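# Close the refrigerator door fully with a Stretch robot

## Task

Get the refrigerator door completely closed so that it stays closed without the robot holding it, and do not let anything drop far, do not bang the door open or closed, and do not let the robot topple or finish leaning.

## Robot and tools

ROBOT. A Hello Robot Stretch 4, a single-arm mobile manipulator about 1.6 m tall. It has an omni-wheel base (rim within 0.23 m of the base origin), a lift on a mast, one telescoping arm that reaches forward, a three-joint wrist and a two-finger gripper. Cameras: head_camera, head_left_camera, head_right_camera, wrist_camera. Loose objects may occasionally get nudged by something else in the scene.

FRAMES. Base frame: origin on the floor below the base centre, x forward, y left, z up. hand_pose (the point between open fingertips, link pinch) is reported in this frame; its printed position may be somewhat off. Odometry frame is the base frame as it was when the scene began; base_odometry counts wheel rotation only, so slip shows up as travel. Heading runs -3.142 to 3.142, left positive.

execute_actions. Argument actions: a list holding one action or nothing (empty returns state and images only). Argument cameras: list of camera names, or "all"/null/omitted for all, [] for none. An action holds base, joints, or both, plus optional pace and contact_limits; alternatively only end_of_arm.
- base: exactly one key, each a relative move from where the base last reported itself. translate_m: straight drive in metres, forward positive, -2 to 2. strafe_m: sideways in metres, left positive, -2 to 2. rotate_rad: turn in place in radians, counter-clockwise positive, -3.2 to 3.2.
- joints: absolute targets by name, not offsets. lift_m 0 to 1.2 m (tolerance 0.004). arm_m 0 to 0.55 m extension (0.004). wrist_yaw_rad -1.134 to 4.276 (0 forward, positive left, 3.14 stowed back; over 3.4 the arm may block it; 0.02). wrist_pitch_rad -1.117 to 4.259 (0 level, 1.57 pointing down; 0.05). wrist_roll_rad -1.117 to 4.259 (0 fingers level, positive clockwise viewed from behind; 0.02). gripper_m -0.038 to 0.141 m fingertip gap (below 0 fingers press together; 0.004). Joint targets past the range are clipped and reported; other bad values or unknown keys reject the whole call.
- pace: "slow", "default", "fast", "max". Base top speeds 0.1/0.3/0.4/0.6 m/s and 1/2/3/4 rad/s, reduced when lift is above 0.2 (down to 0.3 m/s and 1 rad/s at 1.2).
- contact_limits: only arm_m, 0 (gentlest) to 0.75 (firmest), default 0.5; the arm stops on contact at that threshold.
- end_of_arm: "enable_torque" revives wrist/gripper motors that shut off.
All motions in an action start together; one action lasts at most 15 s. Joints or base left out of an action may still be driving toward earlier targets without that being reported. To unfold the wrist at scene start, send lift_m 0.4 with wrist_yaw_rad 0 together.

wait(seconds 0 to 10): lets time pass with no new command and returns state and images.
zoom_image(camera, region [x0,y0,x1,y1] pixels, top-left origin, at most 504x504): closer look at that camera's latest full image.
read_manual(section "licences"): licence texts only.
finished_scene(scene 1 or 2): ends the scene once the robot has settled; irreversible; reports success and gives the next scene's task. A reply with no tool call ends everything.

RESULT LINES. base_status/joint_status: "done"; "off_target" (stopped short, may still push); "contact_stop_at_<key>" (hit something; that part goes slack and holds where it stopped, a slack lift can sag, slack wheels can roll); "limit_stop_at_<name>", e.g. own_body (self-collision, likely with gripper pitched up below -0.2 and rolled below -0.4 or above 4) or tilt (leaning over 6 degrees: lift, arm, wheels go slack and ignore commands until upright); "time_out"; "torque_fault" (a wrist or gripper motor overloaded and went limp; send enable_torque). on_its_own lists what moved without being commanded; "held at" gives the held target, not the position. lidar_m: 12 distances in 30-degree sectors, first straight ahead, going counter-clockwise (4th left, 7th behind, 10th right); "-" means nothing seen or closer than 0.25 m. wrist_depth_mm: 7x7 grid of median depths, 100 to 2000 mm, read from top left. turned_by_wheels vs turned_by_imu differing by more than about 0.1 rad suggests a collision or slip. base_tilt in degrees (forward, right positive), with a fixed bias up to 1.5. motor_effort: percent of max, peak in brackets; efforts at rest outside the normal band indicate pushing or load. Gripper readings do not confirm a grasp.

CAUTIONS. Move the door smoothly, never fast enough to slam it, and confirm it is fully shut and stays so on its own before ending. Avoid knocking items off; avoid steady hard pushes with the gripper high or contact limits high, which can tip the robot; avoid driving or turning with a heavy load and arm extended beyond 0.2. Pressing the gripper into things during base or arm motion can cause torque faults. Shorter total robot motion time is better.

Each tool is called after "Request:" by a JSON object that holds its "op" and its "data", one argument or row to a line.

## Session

Request:
{"op": "execute_actions", "data": {
  "actions": []
}}

Scene clock: 0.00 s.
base_odometry: x=+0.000 y=+0.000 heading=+0.000 (m, m, rad; odometry frame)
turned_by_wheels: +0.000 (rad since the last result)
turned_by_imu: +0.000 (rad since the last result)
base_tilt: forward=+0.2 right=+0.2 (deg)
lidar_m: 0.73 0.80 0.83 0.80 2.72 4.04 1.55 1.45 1.18 1.12 0.98 0.74
base_status: not commanded
joint_positions: lift_m=+0.133 arm_m=+0.002 wrist_yaw_rad=+3.231 wrist_pitch_rad=-0.017 wrist_roll_rad=-0.005 gripper_m=+0.057
joint_status: not commanded
motor_effort: lift_m=+19 arm_m=-1 wrist_yaw_rad=-1 wrist_pitch_rad=-6 wrist_roll_rad=+1 gripper_m=-2 wheel_0=+0 wheel_1=+0 wheel_2=+1 (%)
hand_pose: x=-0.1223 y=+0.0614 z=+0.3163 quat_wxyz=(-0.045, +0.009, -0.002, +0.999) (m; base frame)
wrist_depth_mm: - - 136 - - - - / - - 135 - - - - / - 108 135 - - - - / - 123 139 - - - - / 189 1576 1983 - - - - / 209 1308 197 1281 201 1205 1160 / 211 842 842 111 831 788 820
pictures: head_camera, head_left_camera, head_right_camera, wrist_camera
Images, in order (width x height): head_camera 420x560, head_left_camera 420x672, head_right_camera 420x672, wrist_camera 616x392.

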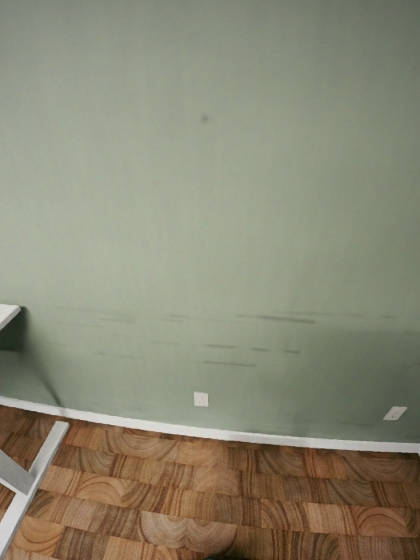

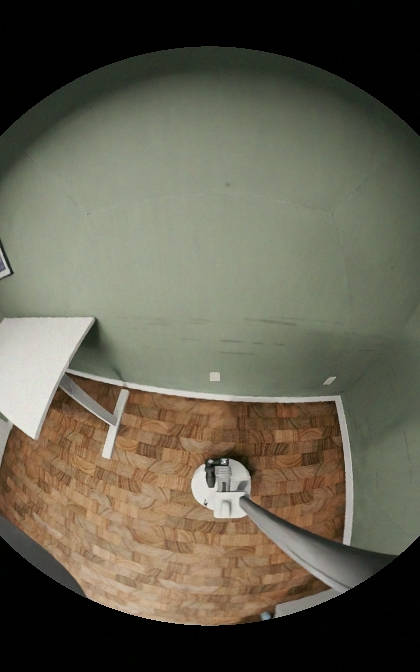

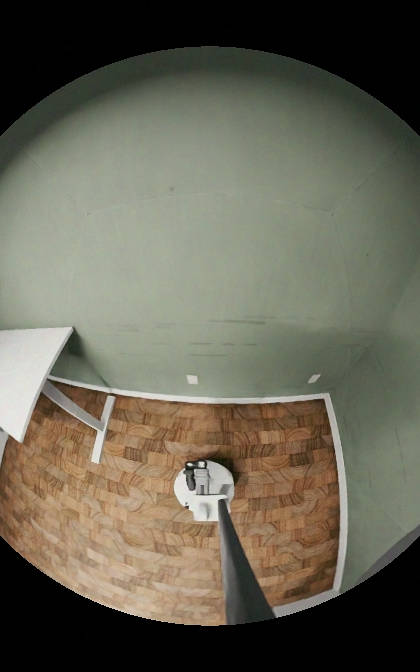

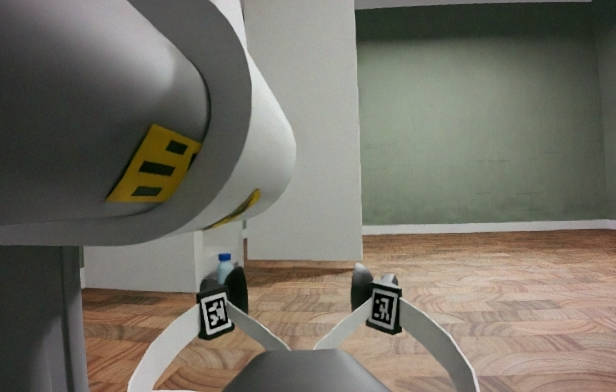

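Request:
{"op": "zoom_image", "data": {
  "camera": "wrist_camera",
  "region": [80, 150, 400, 350]
}}

Region (80, 150, 400, 350) of wrist_camera's 616x392 image, scaled by 1.575; it fills the top 315 rows of this view, and the rest is white.

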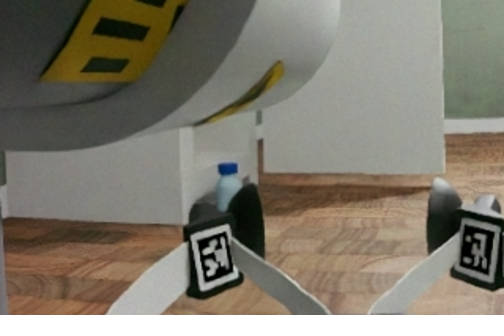

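Request:
{"op": "execute_actions", "data": {
  "actions": [
    {"base": {"rotate_rad": -1.84}, "joints": {"lift_m": 0.35, "wrist_yaw_rad": 0.0, "gripper_m": 0.141, "arm_m": 0.2}, "pace": "max"}
  ]
}}

Scene clock: 4.90 s.
base_odometry: x=+0.000 y=+0.000 heading=-1.840 (m, m, rad; odometry frame)
turned_by_wheels: -1.840 (rad since the last result)
turned_by_imu: -1.823 (rad since the last result)
base_tilt: forward=+0.1 right=+0.3 (deg)
lidar_m: 1.12 1.14 0.82 0.70 0.72 0.91 0.82 2.60 3.20 1.91 1.49 1.25
base_status: done
joint_positions: lift_m=+0.350 arm_m=+0.199 wrist_yaw_rad=+0.000 wrist_pitch_rad=-0.017 wrist_roll_rad=-0.005 gripper_m=+0.141
joint_status: all done
motor_effort: lift_m=+21(26) arm_m=+4(6) wrist_yaw_rad=-3(7) wrist_pitch_rad=-6(8) wrist_roll_rad=+0(0) gripper_m=+2(2) wheel_0=-2(8) wheel_1=-1(11) wheel_2=-1(10) (%)
hand_pose: x=+0.6586 y=-0.0873 z=+0.5331 quat_wxyz=(+1.000, -0.003, -0.009, +0.000) (m; base frame)
wrist_depth_mm: 683 699 741 768 798 842 878 / 676 699 732 768 798 854 891 / 676 707 741 768 798 842 878 / 676 707 732 759 798 842 878 / 676 699 732 759 788 831 878 / 676 212 723 759 778 842 866 / 668 691 732 111 798 831 878
pictures: head_camera, head_left_camera, head_right_camera, wrist_camera
Images, in order (width x height): head_camera 420x560, head_left_camera 420x672, head_right_camera 420x672, wrist_camera 616x392.

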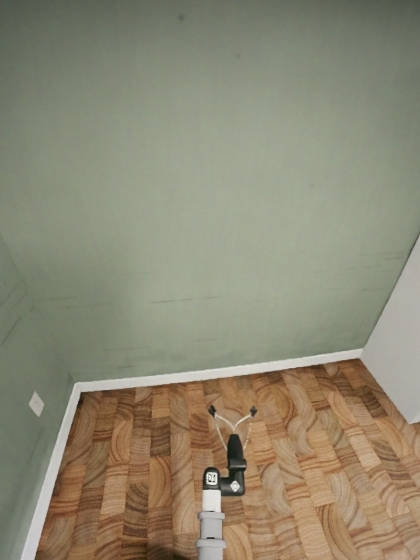

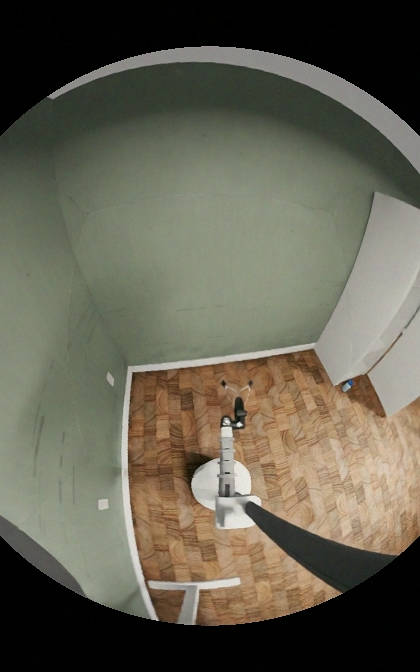

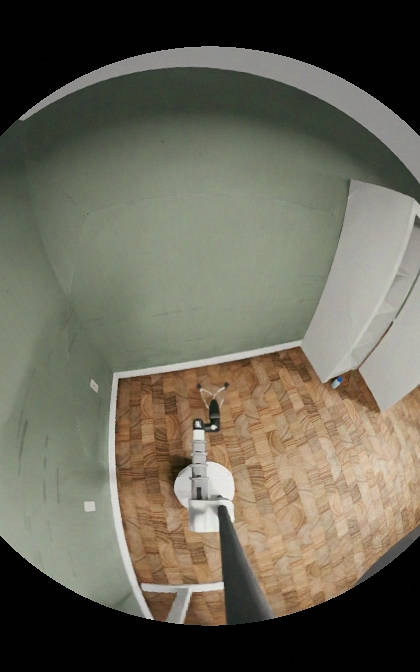

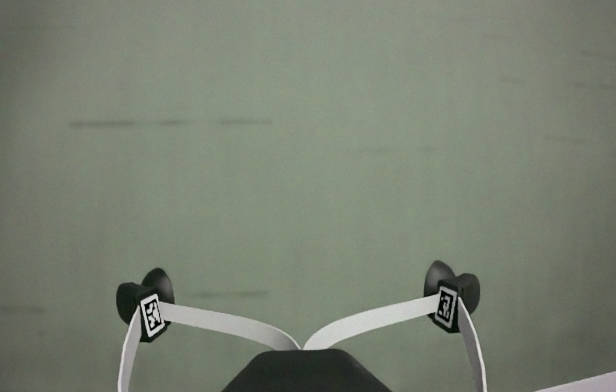

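Request:
{"op": "zoom_image", "data": {
  "camera": "head_right_camera",
  "region": [270, 170, 420, 440]
}}

Region (270, 170, 420, 440) of head_right_camera's 420x672 image, scaled by 1.867, with more detail than that image has.

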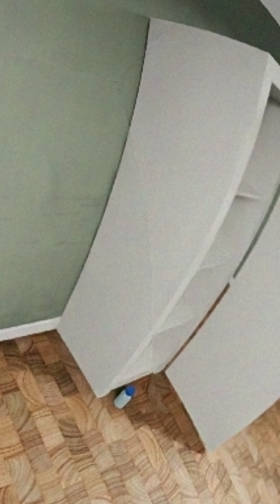

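Request:
{"op": "execute_actions", "data": {
  "actions": [
    {"base": {"strafe_m": -1.32}, "joints": {"lift_m": 0.0, "arm_m": 0.16, "wrist_pitch_rad": 0.45}, "pace": "max"}
  ]
}}

Scene clock: 10.43 s.
base_odometry: x=-1.272 y=+0.352 heading=-1.840 (m, m, rad; odometry frame)
turned_by_wheels: +0.000 (rad since the last result)
turned_by_imu: +0.000 (rad since the last result)
base_tilt: forward=+0.0 right=+0.3 (deg)
lidar_m: 0.74 1.35 1.67 2.01 1.38 1.54 2.37 2.41 2.98 2.70 0.64 0.79
base_status: done
joint_positions: lift_m=+0.000 arm_m=+0.161 wrist_yaw_rad=+0.000 wrist_pitch_rad=+0.452 wrist_roll_rad=-0.005 gripper_m=+0.141
joint_status: all done
motor_effort: lift_m=+16(18) arm_m=-5(6) wrist_yaw_rad=-2(2) wrist_pitch_rad=-5(8) wrist_roll_rad=-1(0) gripper_m=+1(1) wheel_0=-1(10) wheel_1=+1(8) wheel_2=+0(0) (%)
hand_pose: x=+0.5913 y=-0.0874 z=+0.0524 quat_wxyz=(+0.975, -0.003, +0.224, +0.001) (m; base frame)
wrist_depth_mm: 820 831 382 798 820 699 544 / 842 866 407 342 449 469 492 / 640 634 430 343 500 525 535 / 445 439 445 366 439 436 439 / 338 340 342 342 342 340 336 / 273 212 279 279 258 254 271 / 236 232 240 111 239 232 -
pictures: head_camera, head_left_camera, head_right_camera, wrist_camera
Images, in order (width x height): head_camera 420x560, head_left_camera 420x672, head_right_camera 420x672, wrist_camera 616x392.

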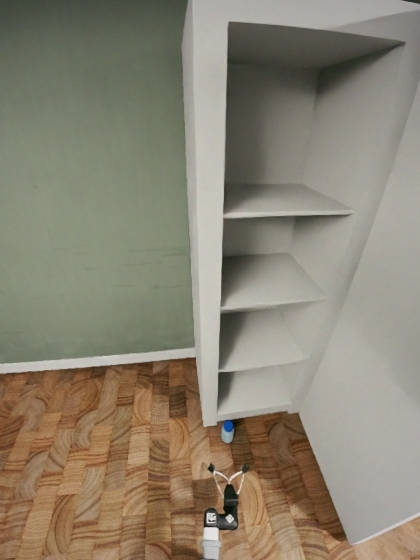

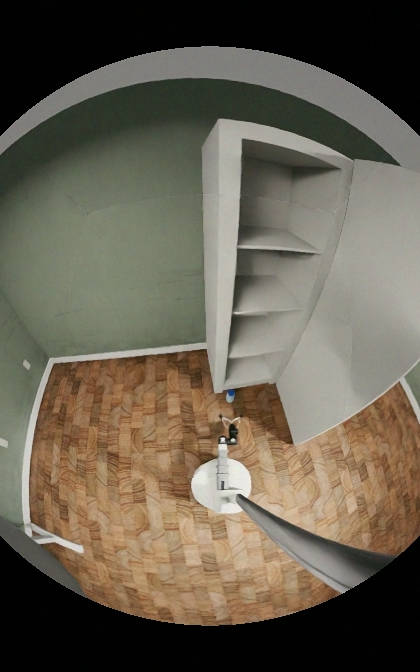

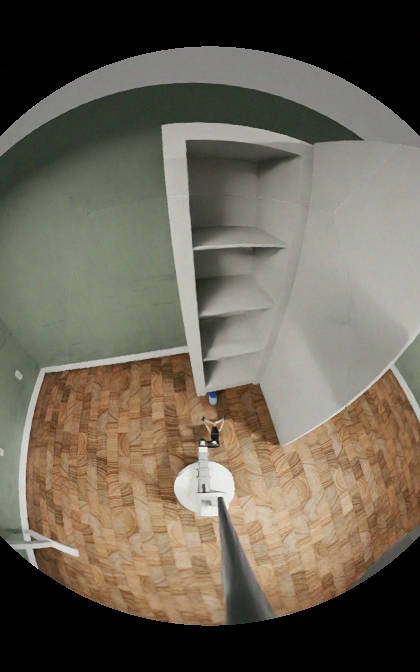

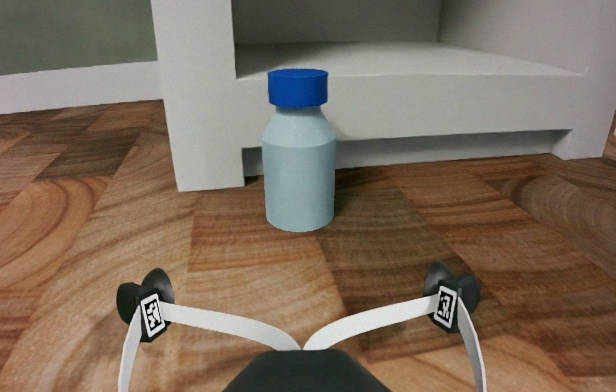

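Request:
{"op": "execute_actions", "data": {
  "actions": [
    {"joints": {"arm_m": 0.346, "gripper_m": 0.105}, "pace": "fast", "contact_limits": {"arm_m": 0.3}}
  ],
  "cameras": ["wrist_camera"]
}}

Scene clock: 12.00 s.
base_odometry: x=-1.272 y=+0.352 heading=-1.840 (m, m, rad; odometry frame)
turned_by_wheels: +0.000 (rad since the last result)
turned_by_imu: +0.000 (rad since the last result)
base_tilt: forward=+0.2 right=+0.2 (deg)
lidar_m: 0.75 1.35 1.66 2.02 1.39 1.55 2.38 2.42 2.95 2.69 0.66 0.78
base_status: not commanded
joint_positions: lift_m=+0.000 arm_m=+0.345 wrist_yaw_rad=+0.000 wrist_pitch_rad=+0.452 wrist_roll_rad=-0.005 gripper_m=+0.105
joint_status: all done
motor_effort: lift_m=+16(16) arm_m=+5(6) wrist_yaw_rad=-2(2) wrist_pitch_rad=-5(6) wrist_roll_rad=+1(0) gripper_m=+0(1) wheel_0=+0(1) wheel_1=+0(0) wheel_2=+0(1) (%)
contact_limits: arm_m 0.3
hand_pose: x=+0.7755 y=-0.0874 z=+0.0524 quat_wxyz=(+0.975, -0.003, +0.224, +0.001) (m; base frame)
wrist_depth_mm: 204 208 603 634 654 647 512 / 449 221 330 373 373 384 404 / 585 236 246 169 271 285 297 / 442 250 259 161 291 309 345 / 340 272 276 173 338 336 334 / 272 266 195 177 197 273 270 / 236 229 233 111 232 227 -
pictures: wrist_camera
Images, in order (width x height): wrist_camera 616x392.

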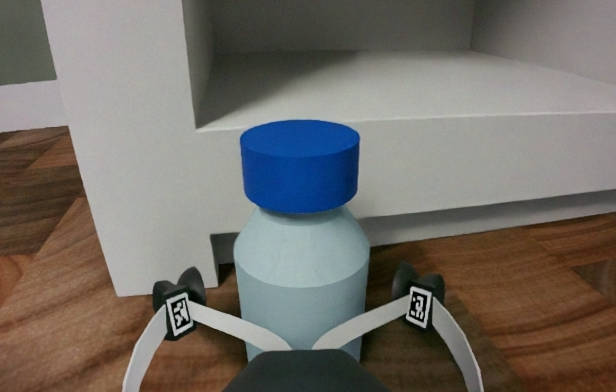

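Request:
{"op": "execute_actions", "data": {
  "actions": [
    {"joints": {"gripper_m": 0.028}, "pace": "fast"}
  ],
  "cameras": ["head_camera", "wrist_camera"]
}}

Scene clock: 13.67 s.
base_odometry: x=-1.272 y=+0.352 heading=-1.840 (m, m, rad; odometry frame)
turned_by_wheels: +0.000 (rad since the last result)
turned_by_imu: +0.000 (rad since the last result)
base_tilt: forward=+0.0 right=+0.1 (deg)
lidar_m: 0.70 1.36 1.69 2.01 1.39 1.53 2.37 2.41 2.98 2.71 0.64 0.80
base_status: not commanded
joint_positions: lift_m=+0.000 arm_m=+0.345 wrist_yaw_rad=+0.000 wrist_pitch_rad=+0.457 wrist_roll_rad=-0.005 gripper_m=+0.028
joint_status: all done
motor_effort: lift_m=+16(16) arm_m=+5(5) wrist_yaw_rad=-1(1) wrist_pitch_rad=-18(19) wrist_roll_rad=+1(0) gripper_m=-19(18) wheel_0=-1(0) wheel_1=+0(0) wheel_2=+0(1) (%)
hand_pose: x=+0.7749 y=-0.0874 z=+0.0512 quat_wxyz=(+0.974, -0.003, +0.226, +0.001) (m; base frame)
wrist_depth_mm: 204 209 597 627 654 627 512 / 449 220 312 347 351 359 377 / 569 236 245 150 271 286 297 / 433 252 259 148 293 312 368 / 330 276 274 159 319 330 327 / 268 271 181 162 186 268 266 / 231 220 221 111 229 224 -
pictures: head_camera, wrist_camera
Images, in order (width x height): head_camera 420x560, wrist_camera 616x392.

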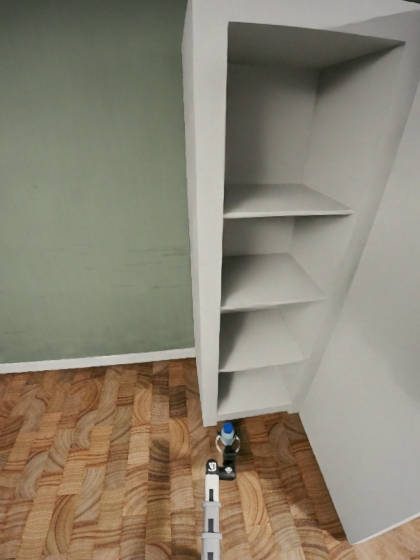

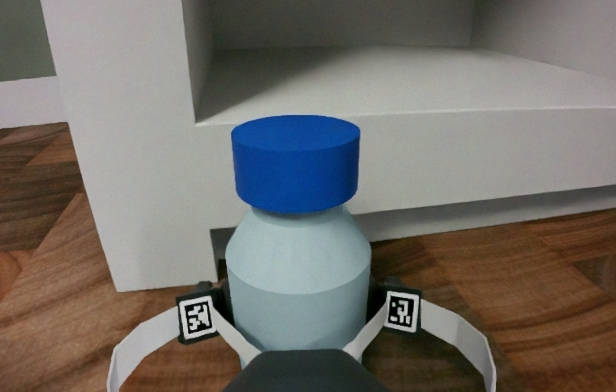

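Request:
{"op": "execute_actions", "data": {
  "actions": [
    {"base": {"rotate_rad": 0.88}, "joints": {"lift_m": 0.02, "arm_m": 0.25}, "pace": "default"}
  ],
  "cameras": ["head_camera", "wrist_camera"]
}}

Request:
{"op": "execute_actions", "data": {
  "actions": [
    {"joints": {"lift_m": 0.0, "gripper_m": 0.105}, "pace": "fast"}
  ],
  "cameras": ["head_right_camera", "wrist_camera"]
}}

Scene clock: 16.27 s.
base_odometry: x=-1.272 y=+0.352 heading=-0.960 (m, m, rad; odometry frame)
turned_by_wheels: +0.880 (rad since the last result)
turned_by_imu: +0.871 (rad since the last result)
base_tilt: forward=+0.1 right=+0.3 (deg)
lidar_m: 1.51 2.03 1.44 1.41 2.18 2.33 2.66 2.75 0.67 0.68 0.79 1.27
base_status: done
joint_positions: lift_m=+0.020 arm_m=+0.251 wrist_yaw_rad=+0.000 wrist_pitch_rad=+0.457 wrist_roll_rad=-0.005 gripper_m=+0.028
joint_status: all done
motor_effort: lift_m=+24(25) arm_m=-5(6) wrist_yaw_rad=+0(7) wrist_pitch_rad=-19(20) wrist_roll_rad=+0(1) gripper_m=-19(17) wheel_0=+0(9) wheel_1=+1(9) wheel_2=+0(5) (%)
hand_pose: x=+0.6807 y=-0.0874 z=+0.0705 quat_wxyz=(+0.974, -0.003, +0.226, +0.001) (m; base frame)
wrist_depth_mm: 1464 1576 1336 1098 931 809 732 / 1229 1160 1118 1078 960 842 759 / 683 676 609 150 654 654 661 / 477 473 445 148 469 469 466 / 364 366 338 160 351 362 362 / 294 297 181 162 186 296 291 / 254 242 244 111 252 247 -
pictures: head_camera, wrist_camera
Images, in order (width x height): head_camera 420x560, wrist_camera 616x392.

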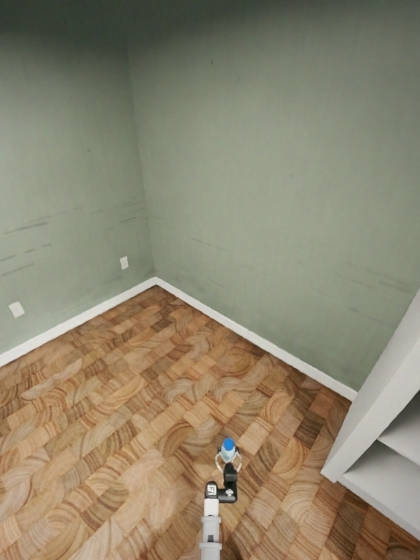

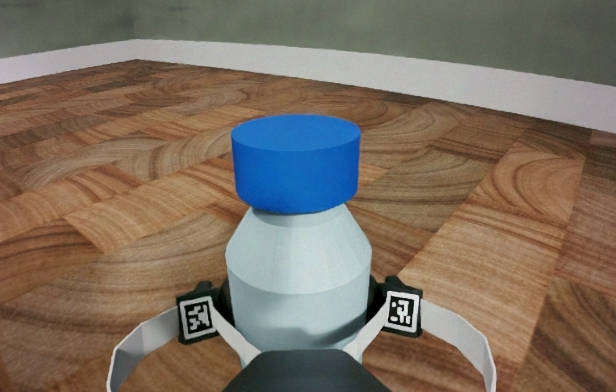

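Scene clock: 17.87 s.
base_odometry: x=-1.272 y=+0.352 heading=-0.960 (m, m, rad; odometry frame)
turned_by_wheels: +0.000 (rad since the last result)
turned_by_imu: +0.000 (rad since the last result)
base_tilt: forward=+0.1 right=+0.2 (deg)
lidar_m: 0.65 2.02 1.45 1.40 2.19 2.35 2.63 2.72 0.65 0.70 0.79 0.97
base_status: not commanded
joint_positions: lift_m=+0.000 arm_m=+0.251 wrist_yaw_rad=+0.000 wrist_pitch_rad=+0.453 wrist_roll_rad=-0.005 gripper_m=+0.105
joint_status: all done
motor_effort: lift_m=+17(22) arm_m=-5(5) wrist_yaw_rad=-2(1) wrist_pitch_rad=-8(21) wrist_roll_rad=-2(1) gripper_m=+1(19) wheel_0=+0(0) wheel_1=+1(1) wheel_2=+0(0) (%)
hand_pose: x=+0.6812 y=-0.0874 z=+0.0522 quat_wxyz=(+0.974, -0.003, +0.224, +0.001) (m; base frame)
wrist_depth_mm: 1430 1618 1308 1098 931 809 723 / 1182 1118 1060 1008 917 831 750 / 640 627 615 170 615 615 621 / 442 439 418 160 436 433 433 / 340 340 312 172 338 336 334 / 272 265 195 176 198 273 270 / 235 229 233 111 235 228 -
pictures: head_right_camera, wrist_camera
Images, in order (width x height): head_right_camera 420x672, wrist_camera 616x392.

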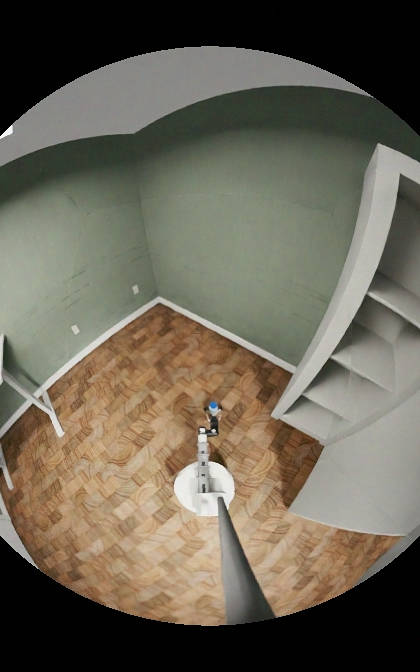

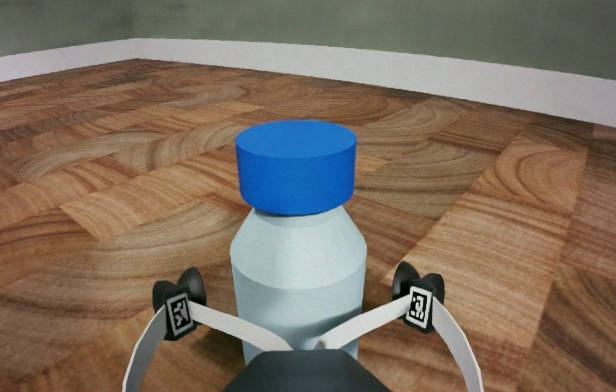

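Request:
{"op": "execute_actions", "data": {
  "actions": [
    {"base": {"translate_m": -0.92}, "joints": {"lift_m": 0.3, "arm_m": 0.15}, "pace": "max"}
  ],
  "cameras": ["head_camera", "head_right_camera"]
}}

Scene clock: 21.03 s.
base_odometry: x=-1.800 y=+1.106 heading=-0.960 (m, m, rad; odometry frame)
turned_by_wheels: +0.000 (rad since the last result)
turned_by_imu: -0.002 (rad since the last result)
base_tilt: forward=+0.1 right=+0.4 (deg)
lidar_m: 1.55 2.60 1.82 2.01 1.67 1.61 1.86 2.16 2.12 2.39 0.82 0.85
base_status: done
joint_positions: lift_m=+0.300 arm_m=+0.151 wrist_yaw_rad=+0.000 wrist_pitch_rad=+0.452 wrist_roll_rad=-0.005 gripper_m=+0.105
joint_status: all done
motor_effort: lift_m=+21(24) arm_m=-5(6) wrist_yaw_rad=-1(3) wrist_pitch_rad=-7(7) wrist_roll_rad=+0(1) gripper_m=+0(0) wheel_0=+2(6) wheel_1=+0(7) wheel_2=+0(14) (%)
hand_pose: x=+0.5813 y=-0.0874 z=+0.3520 quat_wxyz=(+0.975, -0.003, +0.224, +0.001) (m; base frame)
wrist_depth_mm: - - - - 1708 1118 1205 / - - - - 1808 1182 1281 / 1618 1576 1576 1537 1537 1160 1182 / 1118 1118 1118 1118 1098 1098 1025 / 842 854 854 866 854 854 842 / 691 661 654 707 202 691 683 / 591 580 597 111 603 569 591
pictures: head_camera, head_right_camera
Images, in order (width x height): head_camera 420x560, head_right_camera 420x672.

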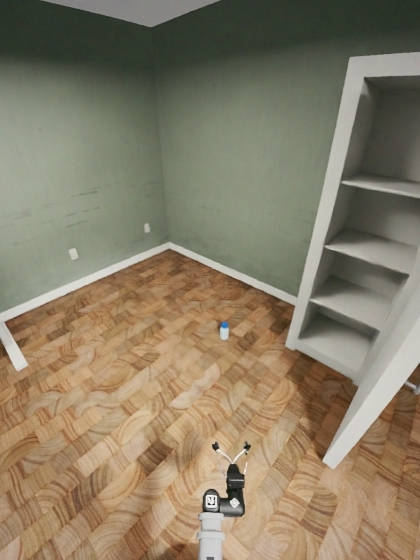

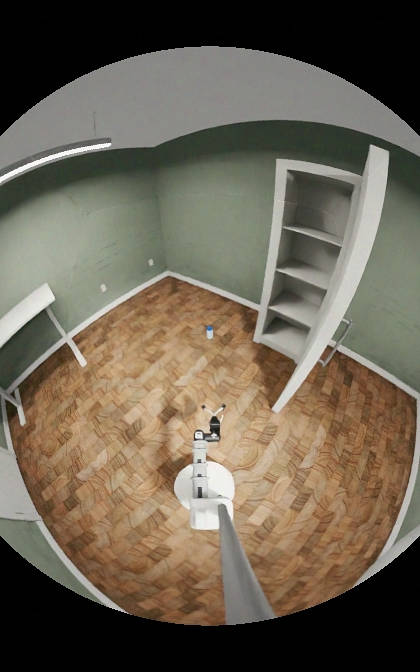

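Request:
{"op": "execute_actions", "data": {
  "actions": [
    {"base": {"strafe_m": -0.67}, "joints": {"arm_m": 0.003, "wrist_pitch_rad": 0.0, "gripper_m": 0.0}, "pace": "max"}
  ],
  "cameras": ["head_camera", "head_left_camera", "wrist_camera"]
}}

Scene clock: 23.83 s.
base_odometry: x=-2.349 y=+0.721 heading=-0.960 (m, m, rad; odometry frame)
turned_by_wheels: +0.000 (rad since the last result)
turned_by_imu: +0.001 (rad since the last result)
base_tilt: forward=+0.2 right=+0.3 (deg)
lidar_m: 0.55 1.66 2.38 2.52 2.06 2.05 1.97 1.64 1.62 1.81 1.61 0.84
base_status: done
joint_positions: lift_m=+0.300 arm_m=+0.004 wrist_yaw_rad=+0.000 wrist_pitch_rad=+0.003 wrist_roll_rad=-0.005 gripper_m=+0.000
joint_status: all done
motor_effort: lift_m=+21(21) arm_m=-5(6) wrist_yaw_rad=-2(3) wrist_pitch_rad=-8(13) wrist_roll_rad=+0(0) gripper_m=-5(4) wheel_0=-2(14) wheel_1=+1(15) wheel_2=+0(0) (%)
hand_pose: x=+0.4633 y=-0.0874 z=+0.4773 quat_wxyz=(+1.000, -0.003, +0.001, +0.000) (m; base frame)
wrist_depth_mm: - - 364 459 634 1182 1138 / - - 364 462 627 1160 1138 / - - 364 459 621 1138 1160 / - - 364 459 621 1138 1160 / - - 362 459 621 1118 1160 / 1661 1537 332 204 585 1138 1160 / 1205 1118 343 111 549 1042 1118
pictures: head_camera, head_left_camera, wrist_camera
Images, in order (width x height): head_camera 420x560, head_left_camera 420x672, wrist_camera 616x392.

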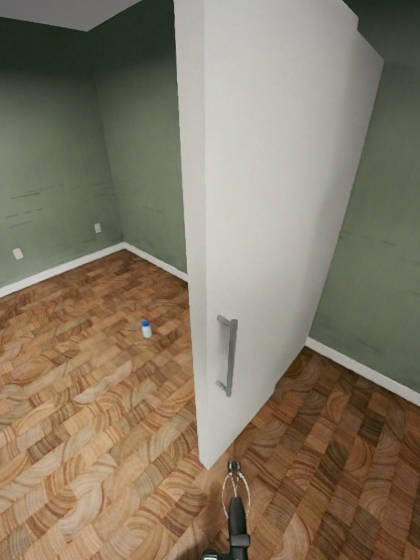

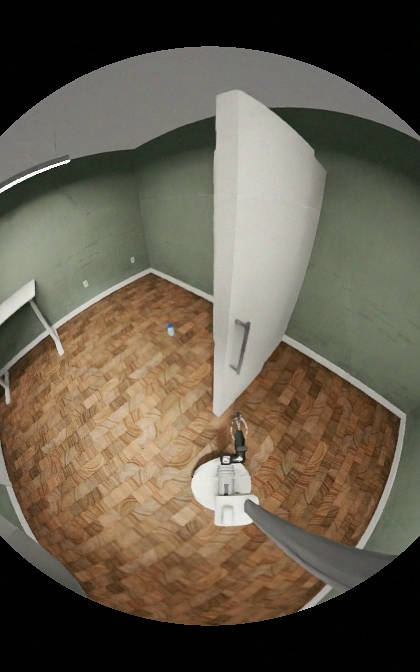

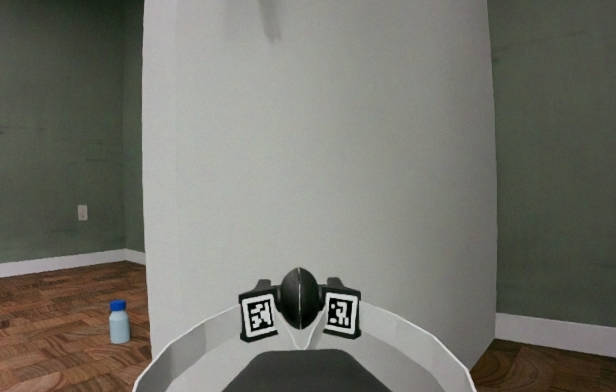

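Request:
{"op": "execute_actions", "data": {
  "actions": [
    {"base": {"translate_m": 0.18}, "joints": {"arm_m": 0.18}, "pace": "slow"}
  ],
  "cameras": ["head_camera", "wrist_camera"]
}}

Scene clock: 27.10 s.
base_odometry: x=-2.245 y=+0.574 heading=-0.960 (m, m, rad; odometry frame)
turned_by_wheels: +0.000 (rad since the last result)
turned_by_imu: -0.001 (rad since the last result)
base_tilt: forward=+0.0 right=+0.3 (deg)
lidar_m: 0.73 0.75 2.28 2.50 2.20 2.18 2.11 1.75 1.73 1.82 1.47 0.81
base_status: done
joint_positions: lift_m=+0.300 arm_m=+0.179 wrist_yaw_rad=+0.000 wrist_pitch_rad=+0.003 wrist_roll_rad=-0.005 gripper_m=+0.000
joint_status: all done
motor_effort: lift_m=+21(21) arm_m=+5(9) wrist_yaw_rad=-1(29) wrist_pitch_rad=-7(7) wrist_roll_rad=+2(0) gripper_m=-4(5) wheel_0=+1(1) wheel_1=+2(1) wheel_2=-3(13) (%)
hand_pose: x=+0.6385 y=-0.0875 z=+0.4773 quat_wxyz=(+1.000, -0.003, +0.001, +0.000) (m; base frame)
wrist_depth_mm: 375 379 394 404 413 424 809 / 373 384 394 402 413 424 768 / 377 384 394 404 413 421 723 / 375 387 394 404 415 427 715 / 377 387 397 404 415 427 715 / 375 387 389 204 415 430 741 / 377 382 394 111 413 430 798
pictures: head_camera, wrist_camera
Images, in order (width x height): head_camera 420x560, wrist_camera 616x392.

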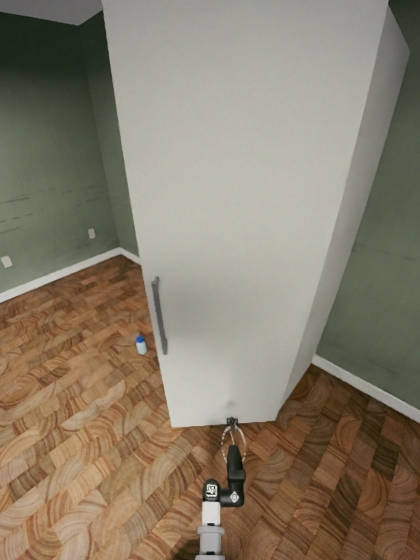

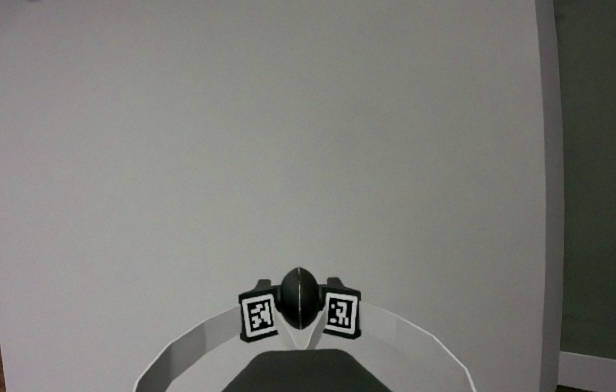

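The door is coasting on its own and is about 46° open. I'll wait and watch it.

Request:
{"op": "wait", "data": {
  "seconds": 1.0
}}

Scene clock: 28.13 s.
base_odometry: x=-2.245 y=+0.574 heading=-0.960 (m, m, rad; odometry frame)
turned_by_wheels: +0.000 (rad since the last result)
turned_by_imu: +0.000 (rad since the last result)
base_tilt: forward=+0.1 right=+0.3 (deg)
lidar_m: 0.88 1.48 2.29 2.50 2.20 2.21 2.14 1.76 1.73 1.79 1.48 0.88
base_status: done
joint_positions: lift_m=+0.300 arm_m=+0.179 wrist_yaw_rad=+0.000 wrist_pitch_rad=+0.003 wrist_roll_rad=-0.005 gripper_m=+0.000
joint_status: all done
motor_effort: lift_m=+21(21) arm_m=+5(9) wrist_yaw_rad=-1(29) wrist_pitch_rad=-7(7) wrist_roll_rad=+0(0) gripper_m=-4(5) wheel_0=+1(1) wheel_1=+2(1) wheel_2=-2(13) (%)
hand_pose: x=+0.6385 y=-0.0875 z=+0.4773 quat_wxyz=(+1.000, -0.003, +0.001, +0.000) (m; base frame)
wrist_depth_mm: - 627 580 530 488 452 809 / - 647 580 525 488 452 768 / - 647 585 535 492 455 732 / - 647 585 539 492 455 707 / - 647 585 539 492 455 715 / 1661 654 574 205 480 462 741 / 1042 1060 574 111 492 452 788
wait: 1.00 s; at rest by 0.23 s
pictures: head_camera, head_left_camera, head_right_camera, wrist_camera
Images, in order (width x height): head_camera 420x560, head_left_camera 420x672, head_right_camera 420x672, wrist_camera 616x392.

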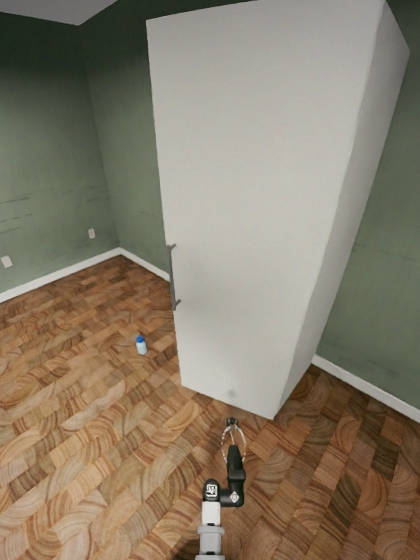

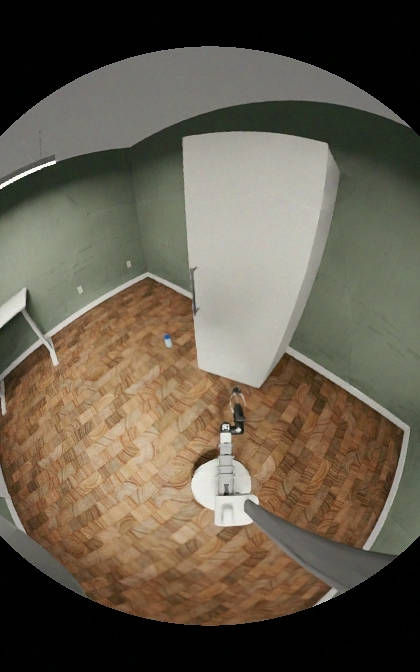

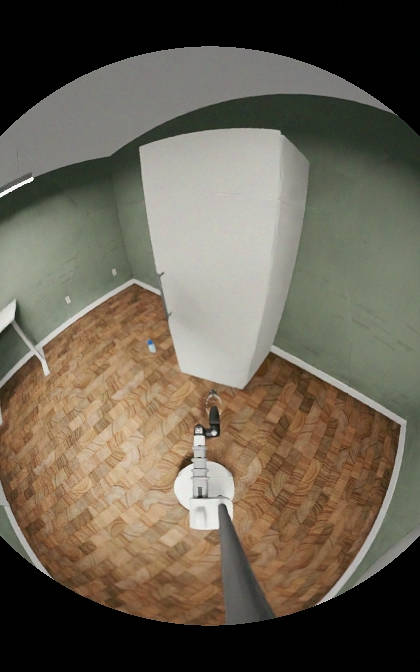

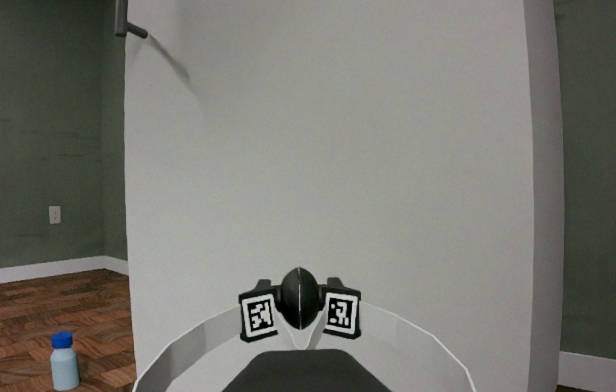

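Request:
{"op": "wait", "data": {
  "seconds": 2.0
}}

Scene clock: 30.17 s.
base_odometry: x=-2.245 y=+0.574 heading=-0.960 (m, m, rad; odometry frame)
turned_by_wheels: +0.000 (rad since the last result)
turned_by_imu: -0.001 (rad since the last result)
base_tilt: forward=+0.2 right=+0.3 (deg)
lidar_m: 0.93 1.46 2.31 2.47 2.22 2.19 2.12 1.75 1.74 1.82 1.48 0.89
base_status: done
joint_positions: lift_m=+0.300 arm_m=+0.179 wrist_yaw_rad=+0.000 wrist_pitch_rad=+0.003 wrist_roll_rad=-0.005 gripper_m=+0.000
joint_status: all done
motor_effort: lift_m=+21(21) arm_m=+5(9) wrist_yaw_rad=-1(29) wrist_pitch_rad=-7(7) wrist_roll_rad=+1(0) gripper_m=-5(5) wheel_0=+1(1) wheel_1=+2(1) wheel_2=-3(13) (%)
hand_pose: x=+0.6385 y=-0.0875 z=+0.4773 quat_wxyz=(+1.000, -0.003, +0.001, +0.000) (m; base frame)
wrist_depth_mm: - - 759 640 539 466 809 / - - 788 647 549 466 768 / - - 798 647 554 469 732 / - - 798 647 554 477 715 / - - 809 661 549 473 715 / 1708 1708 759 204 517 473 741 / 1042 1138 778 111 539 462 788
wait: 2.00 s; at rest by 0.23 s
pictures: head_camera, head_left_camera, head_right_camera, wrist_camera
Images, in order (width x height): head_camera 420x560, head_left_camera 420x672, head_right_camera 420x672, wrist_camera 616x392.

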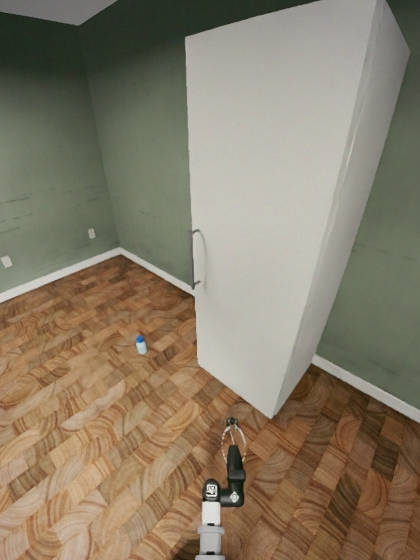

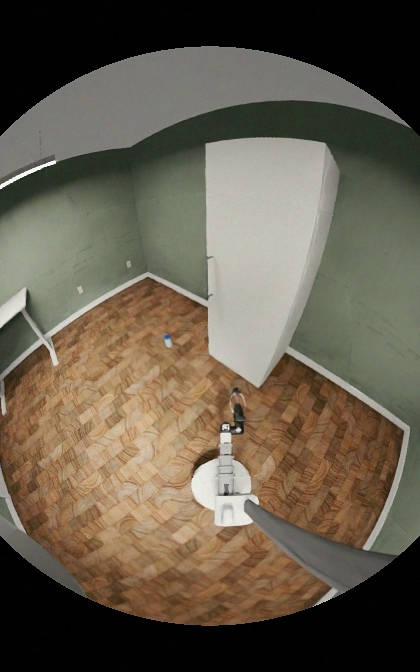

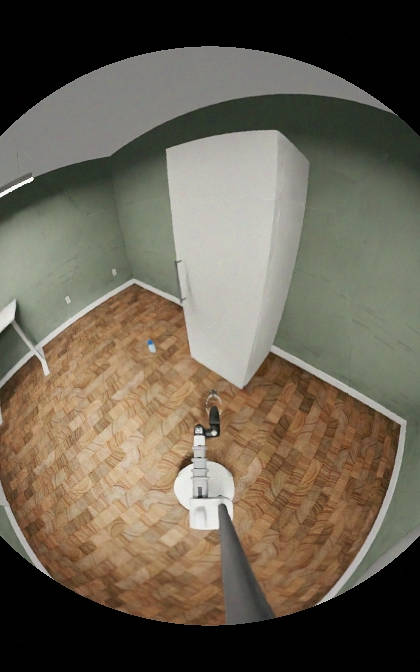

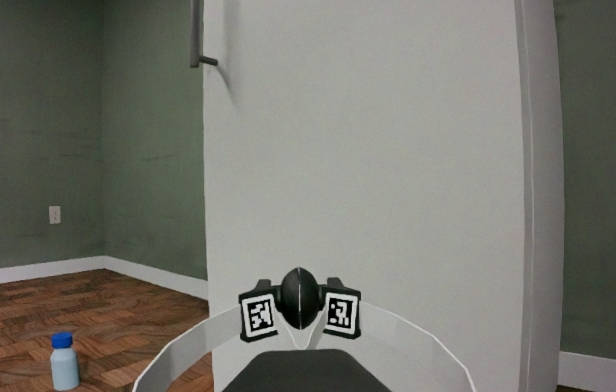

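Request:
{"op": "wait", "data": {
  "seconds": 3.0
}}

Request:
{"op": "zoom_image", "data": {
  "camera": "head_camera",
  "region": [150, 280, 370, 450]
}}

Request:
{"op": "zoom_image", "data": {
  "camera": "head_camera",
  "region": [280, 0, 420, 200]
}}

Scene clock: 33.30 s.
base_odometry: x=-2.245 y=+0.574 heading=-0.960 (m, m, rad; odometry frame)
turned_by_wheels: +0.000 (rad since the last result)
turned_by_imu: -0.001 (rad since the last result)
base_tilt: forward=+0.2 right=+0.3 (deg)
lidar_m: 0.94 1.48 2.29 2.49 2.19 2.19 2.16 1.74 1.73 1.82 1.46 0.87
base_status: done
joint_positions: lift_m=+0.300 arm_m=+0.179 wrist_yaw_rad=+0.000 wrist_pitch_rad=+0.003 wrist_roll_rad=-0.005 gripper_m=+0.000
joint_status: all done
motor_effort: lift_m=+21(21) arm_m=+6(9) wrist_yaw_rad=-1(29) wrist_pitch_rad=-7(7) wrist_roll_rad=+1(0) gripper_m=-5(5) wheel_0=+1(1) wheel_1=+2(1) wheel_2=-2(13) (%)
hand_pose: x=+0.6385 y=-0.0875 z=+0.4773 quat_wxyz=(+1.000, -0.003, +0.001, +0.000) (m; base frame)
wrist_depth_mm: - - 759 640 539 469 809 / - - 788 640 549 466 778 / - - 798 654 549 469 732 / - - 798 647 554 473 707 / - - 809 654 554 473 715 / 1708 1661 750 204 512 473 741 / 1042 1118 768 111 539 462 798
wait: 3.00 s; at rest by 0.13 s
pictures: head_camera, head_left_camera, head_right_camera, wrist_camera
Images, in order (width x height): head_camera 420x560, head_left_camera 420x672, head_right_camera 420x672, wrist_camera 616x392.

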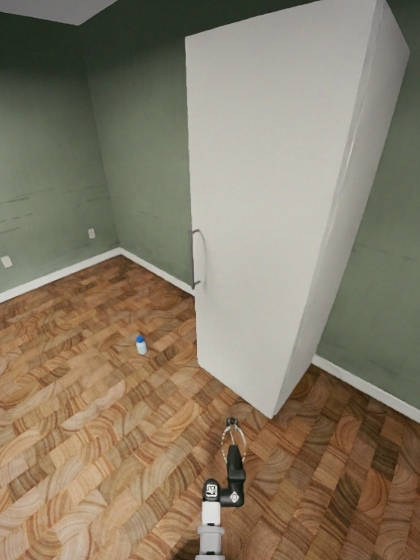

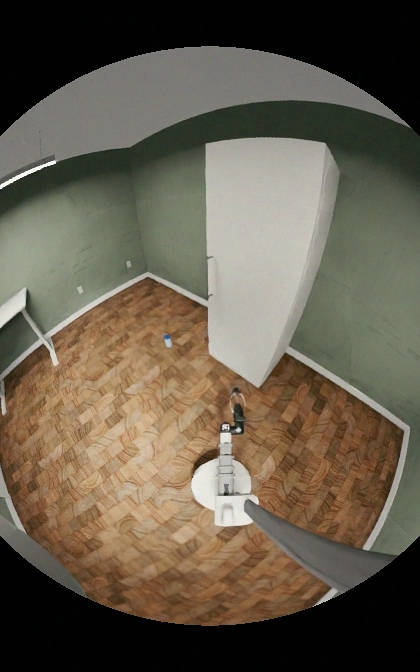

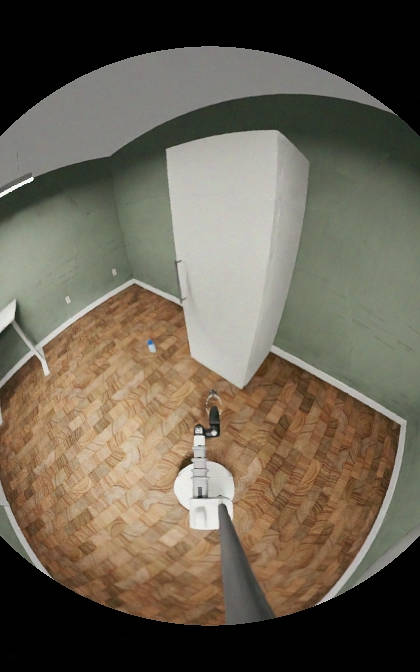

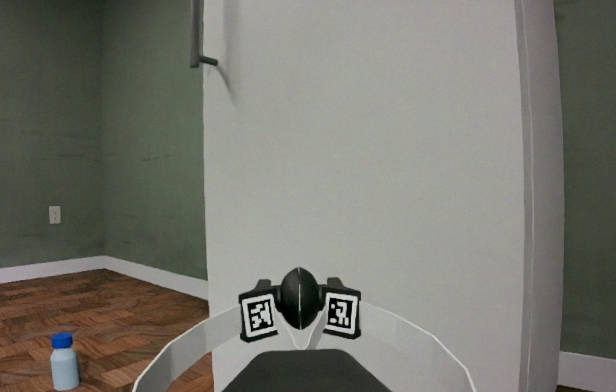

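Region (150, 280, 370, 450) of head_camera's 420x560 image, scaled by 2.291, with more detail than that image has; it fills the top 389 rows of this view, and the rest is white.

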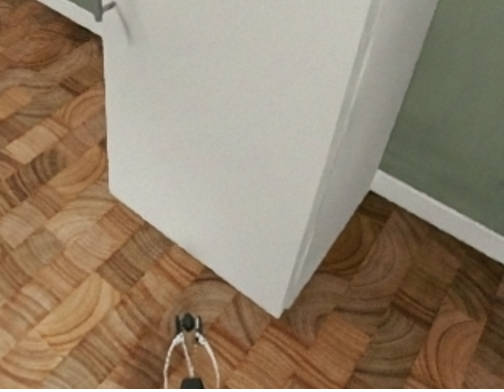

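Region (280, 0, 420, 200) of head_camera's 420x560 image, scaled by 2.520, with more detail than that image has; it fills the left 353 columns of this view, and the rest is white.

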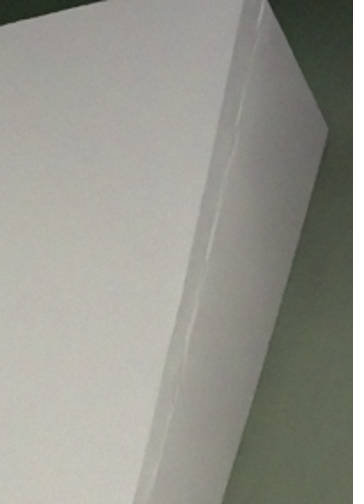

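Request:
{"op": "finished_scene", "data": {
  "scene": 2
}}

The scene is finished: the task was done.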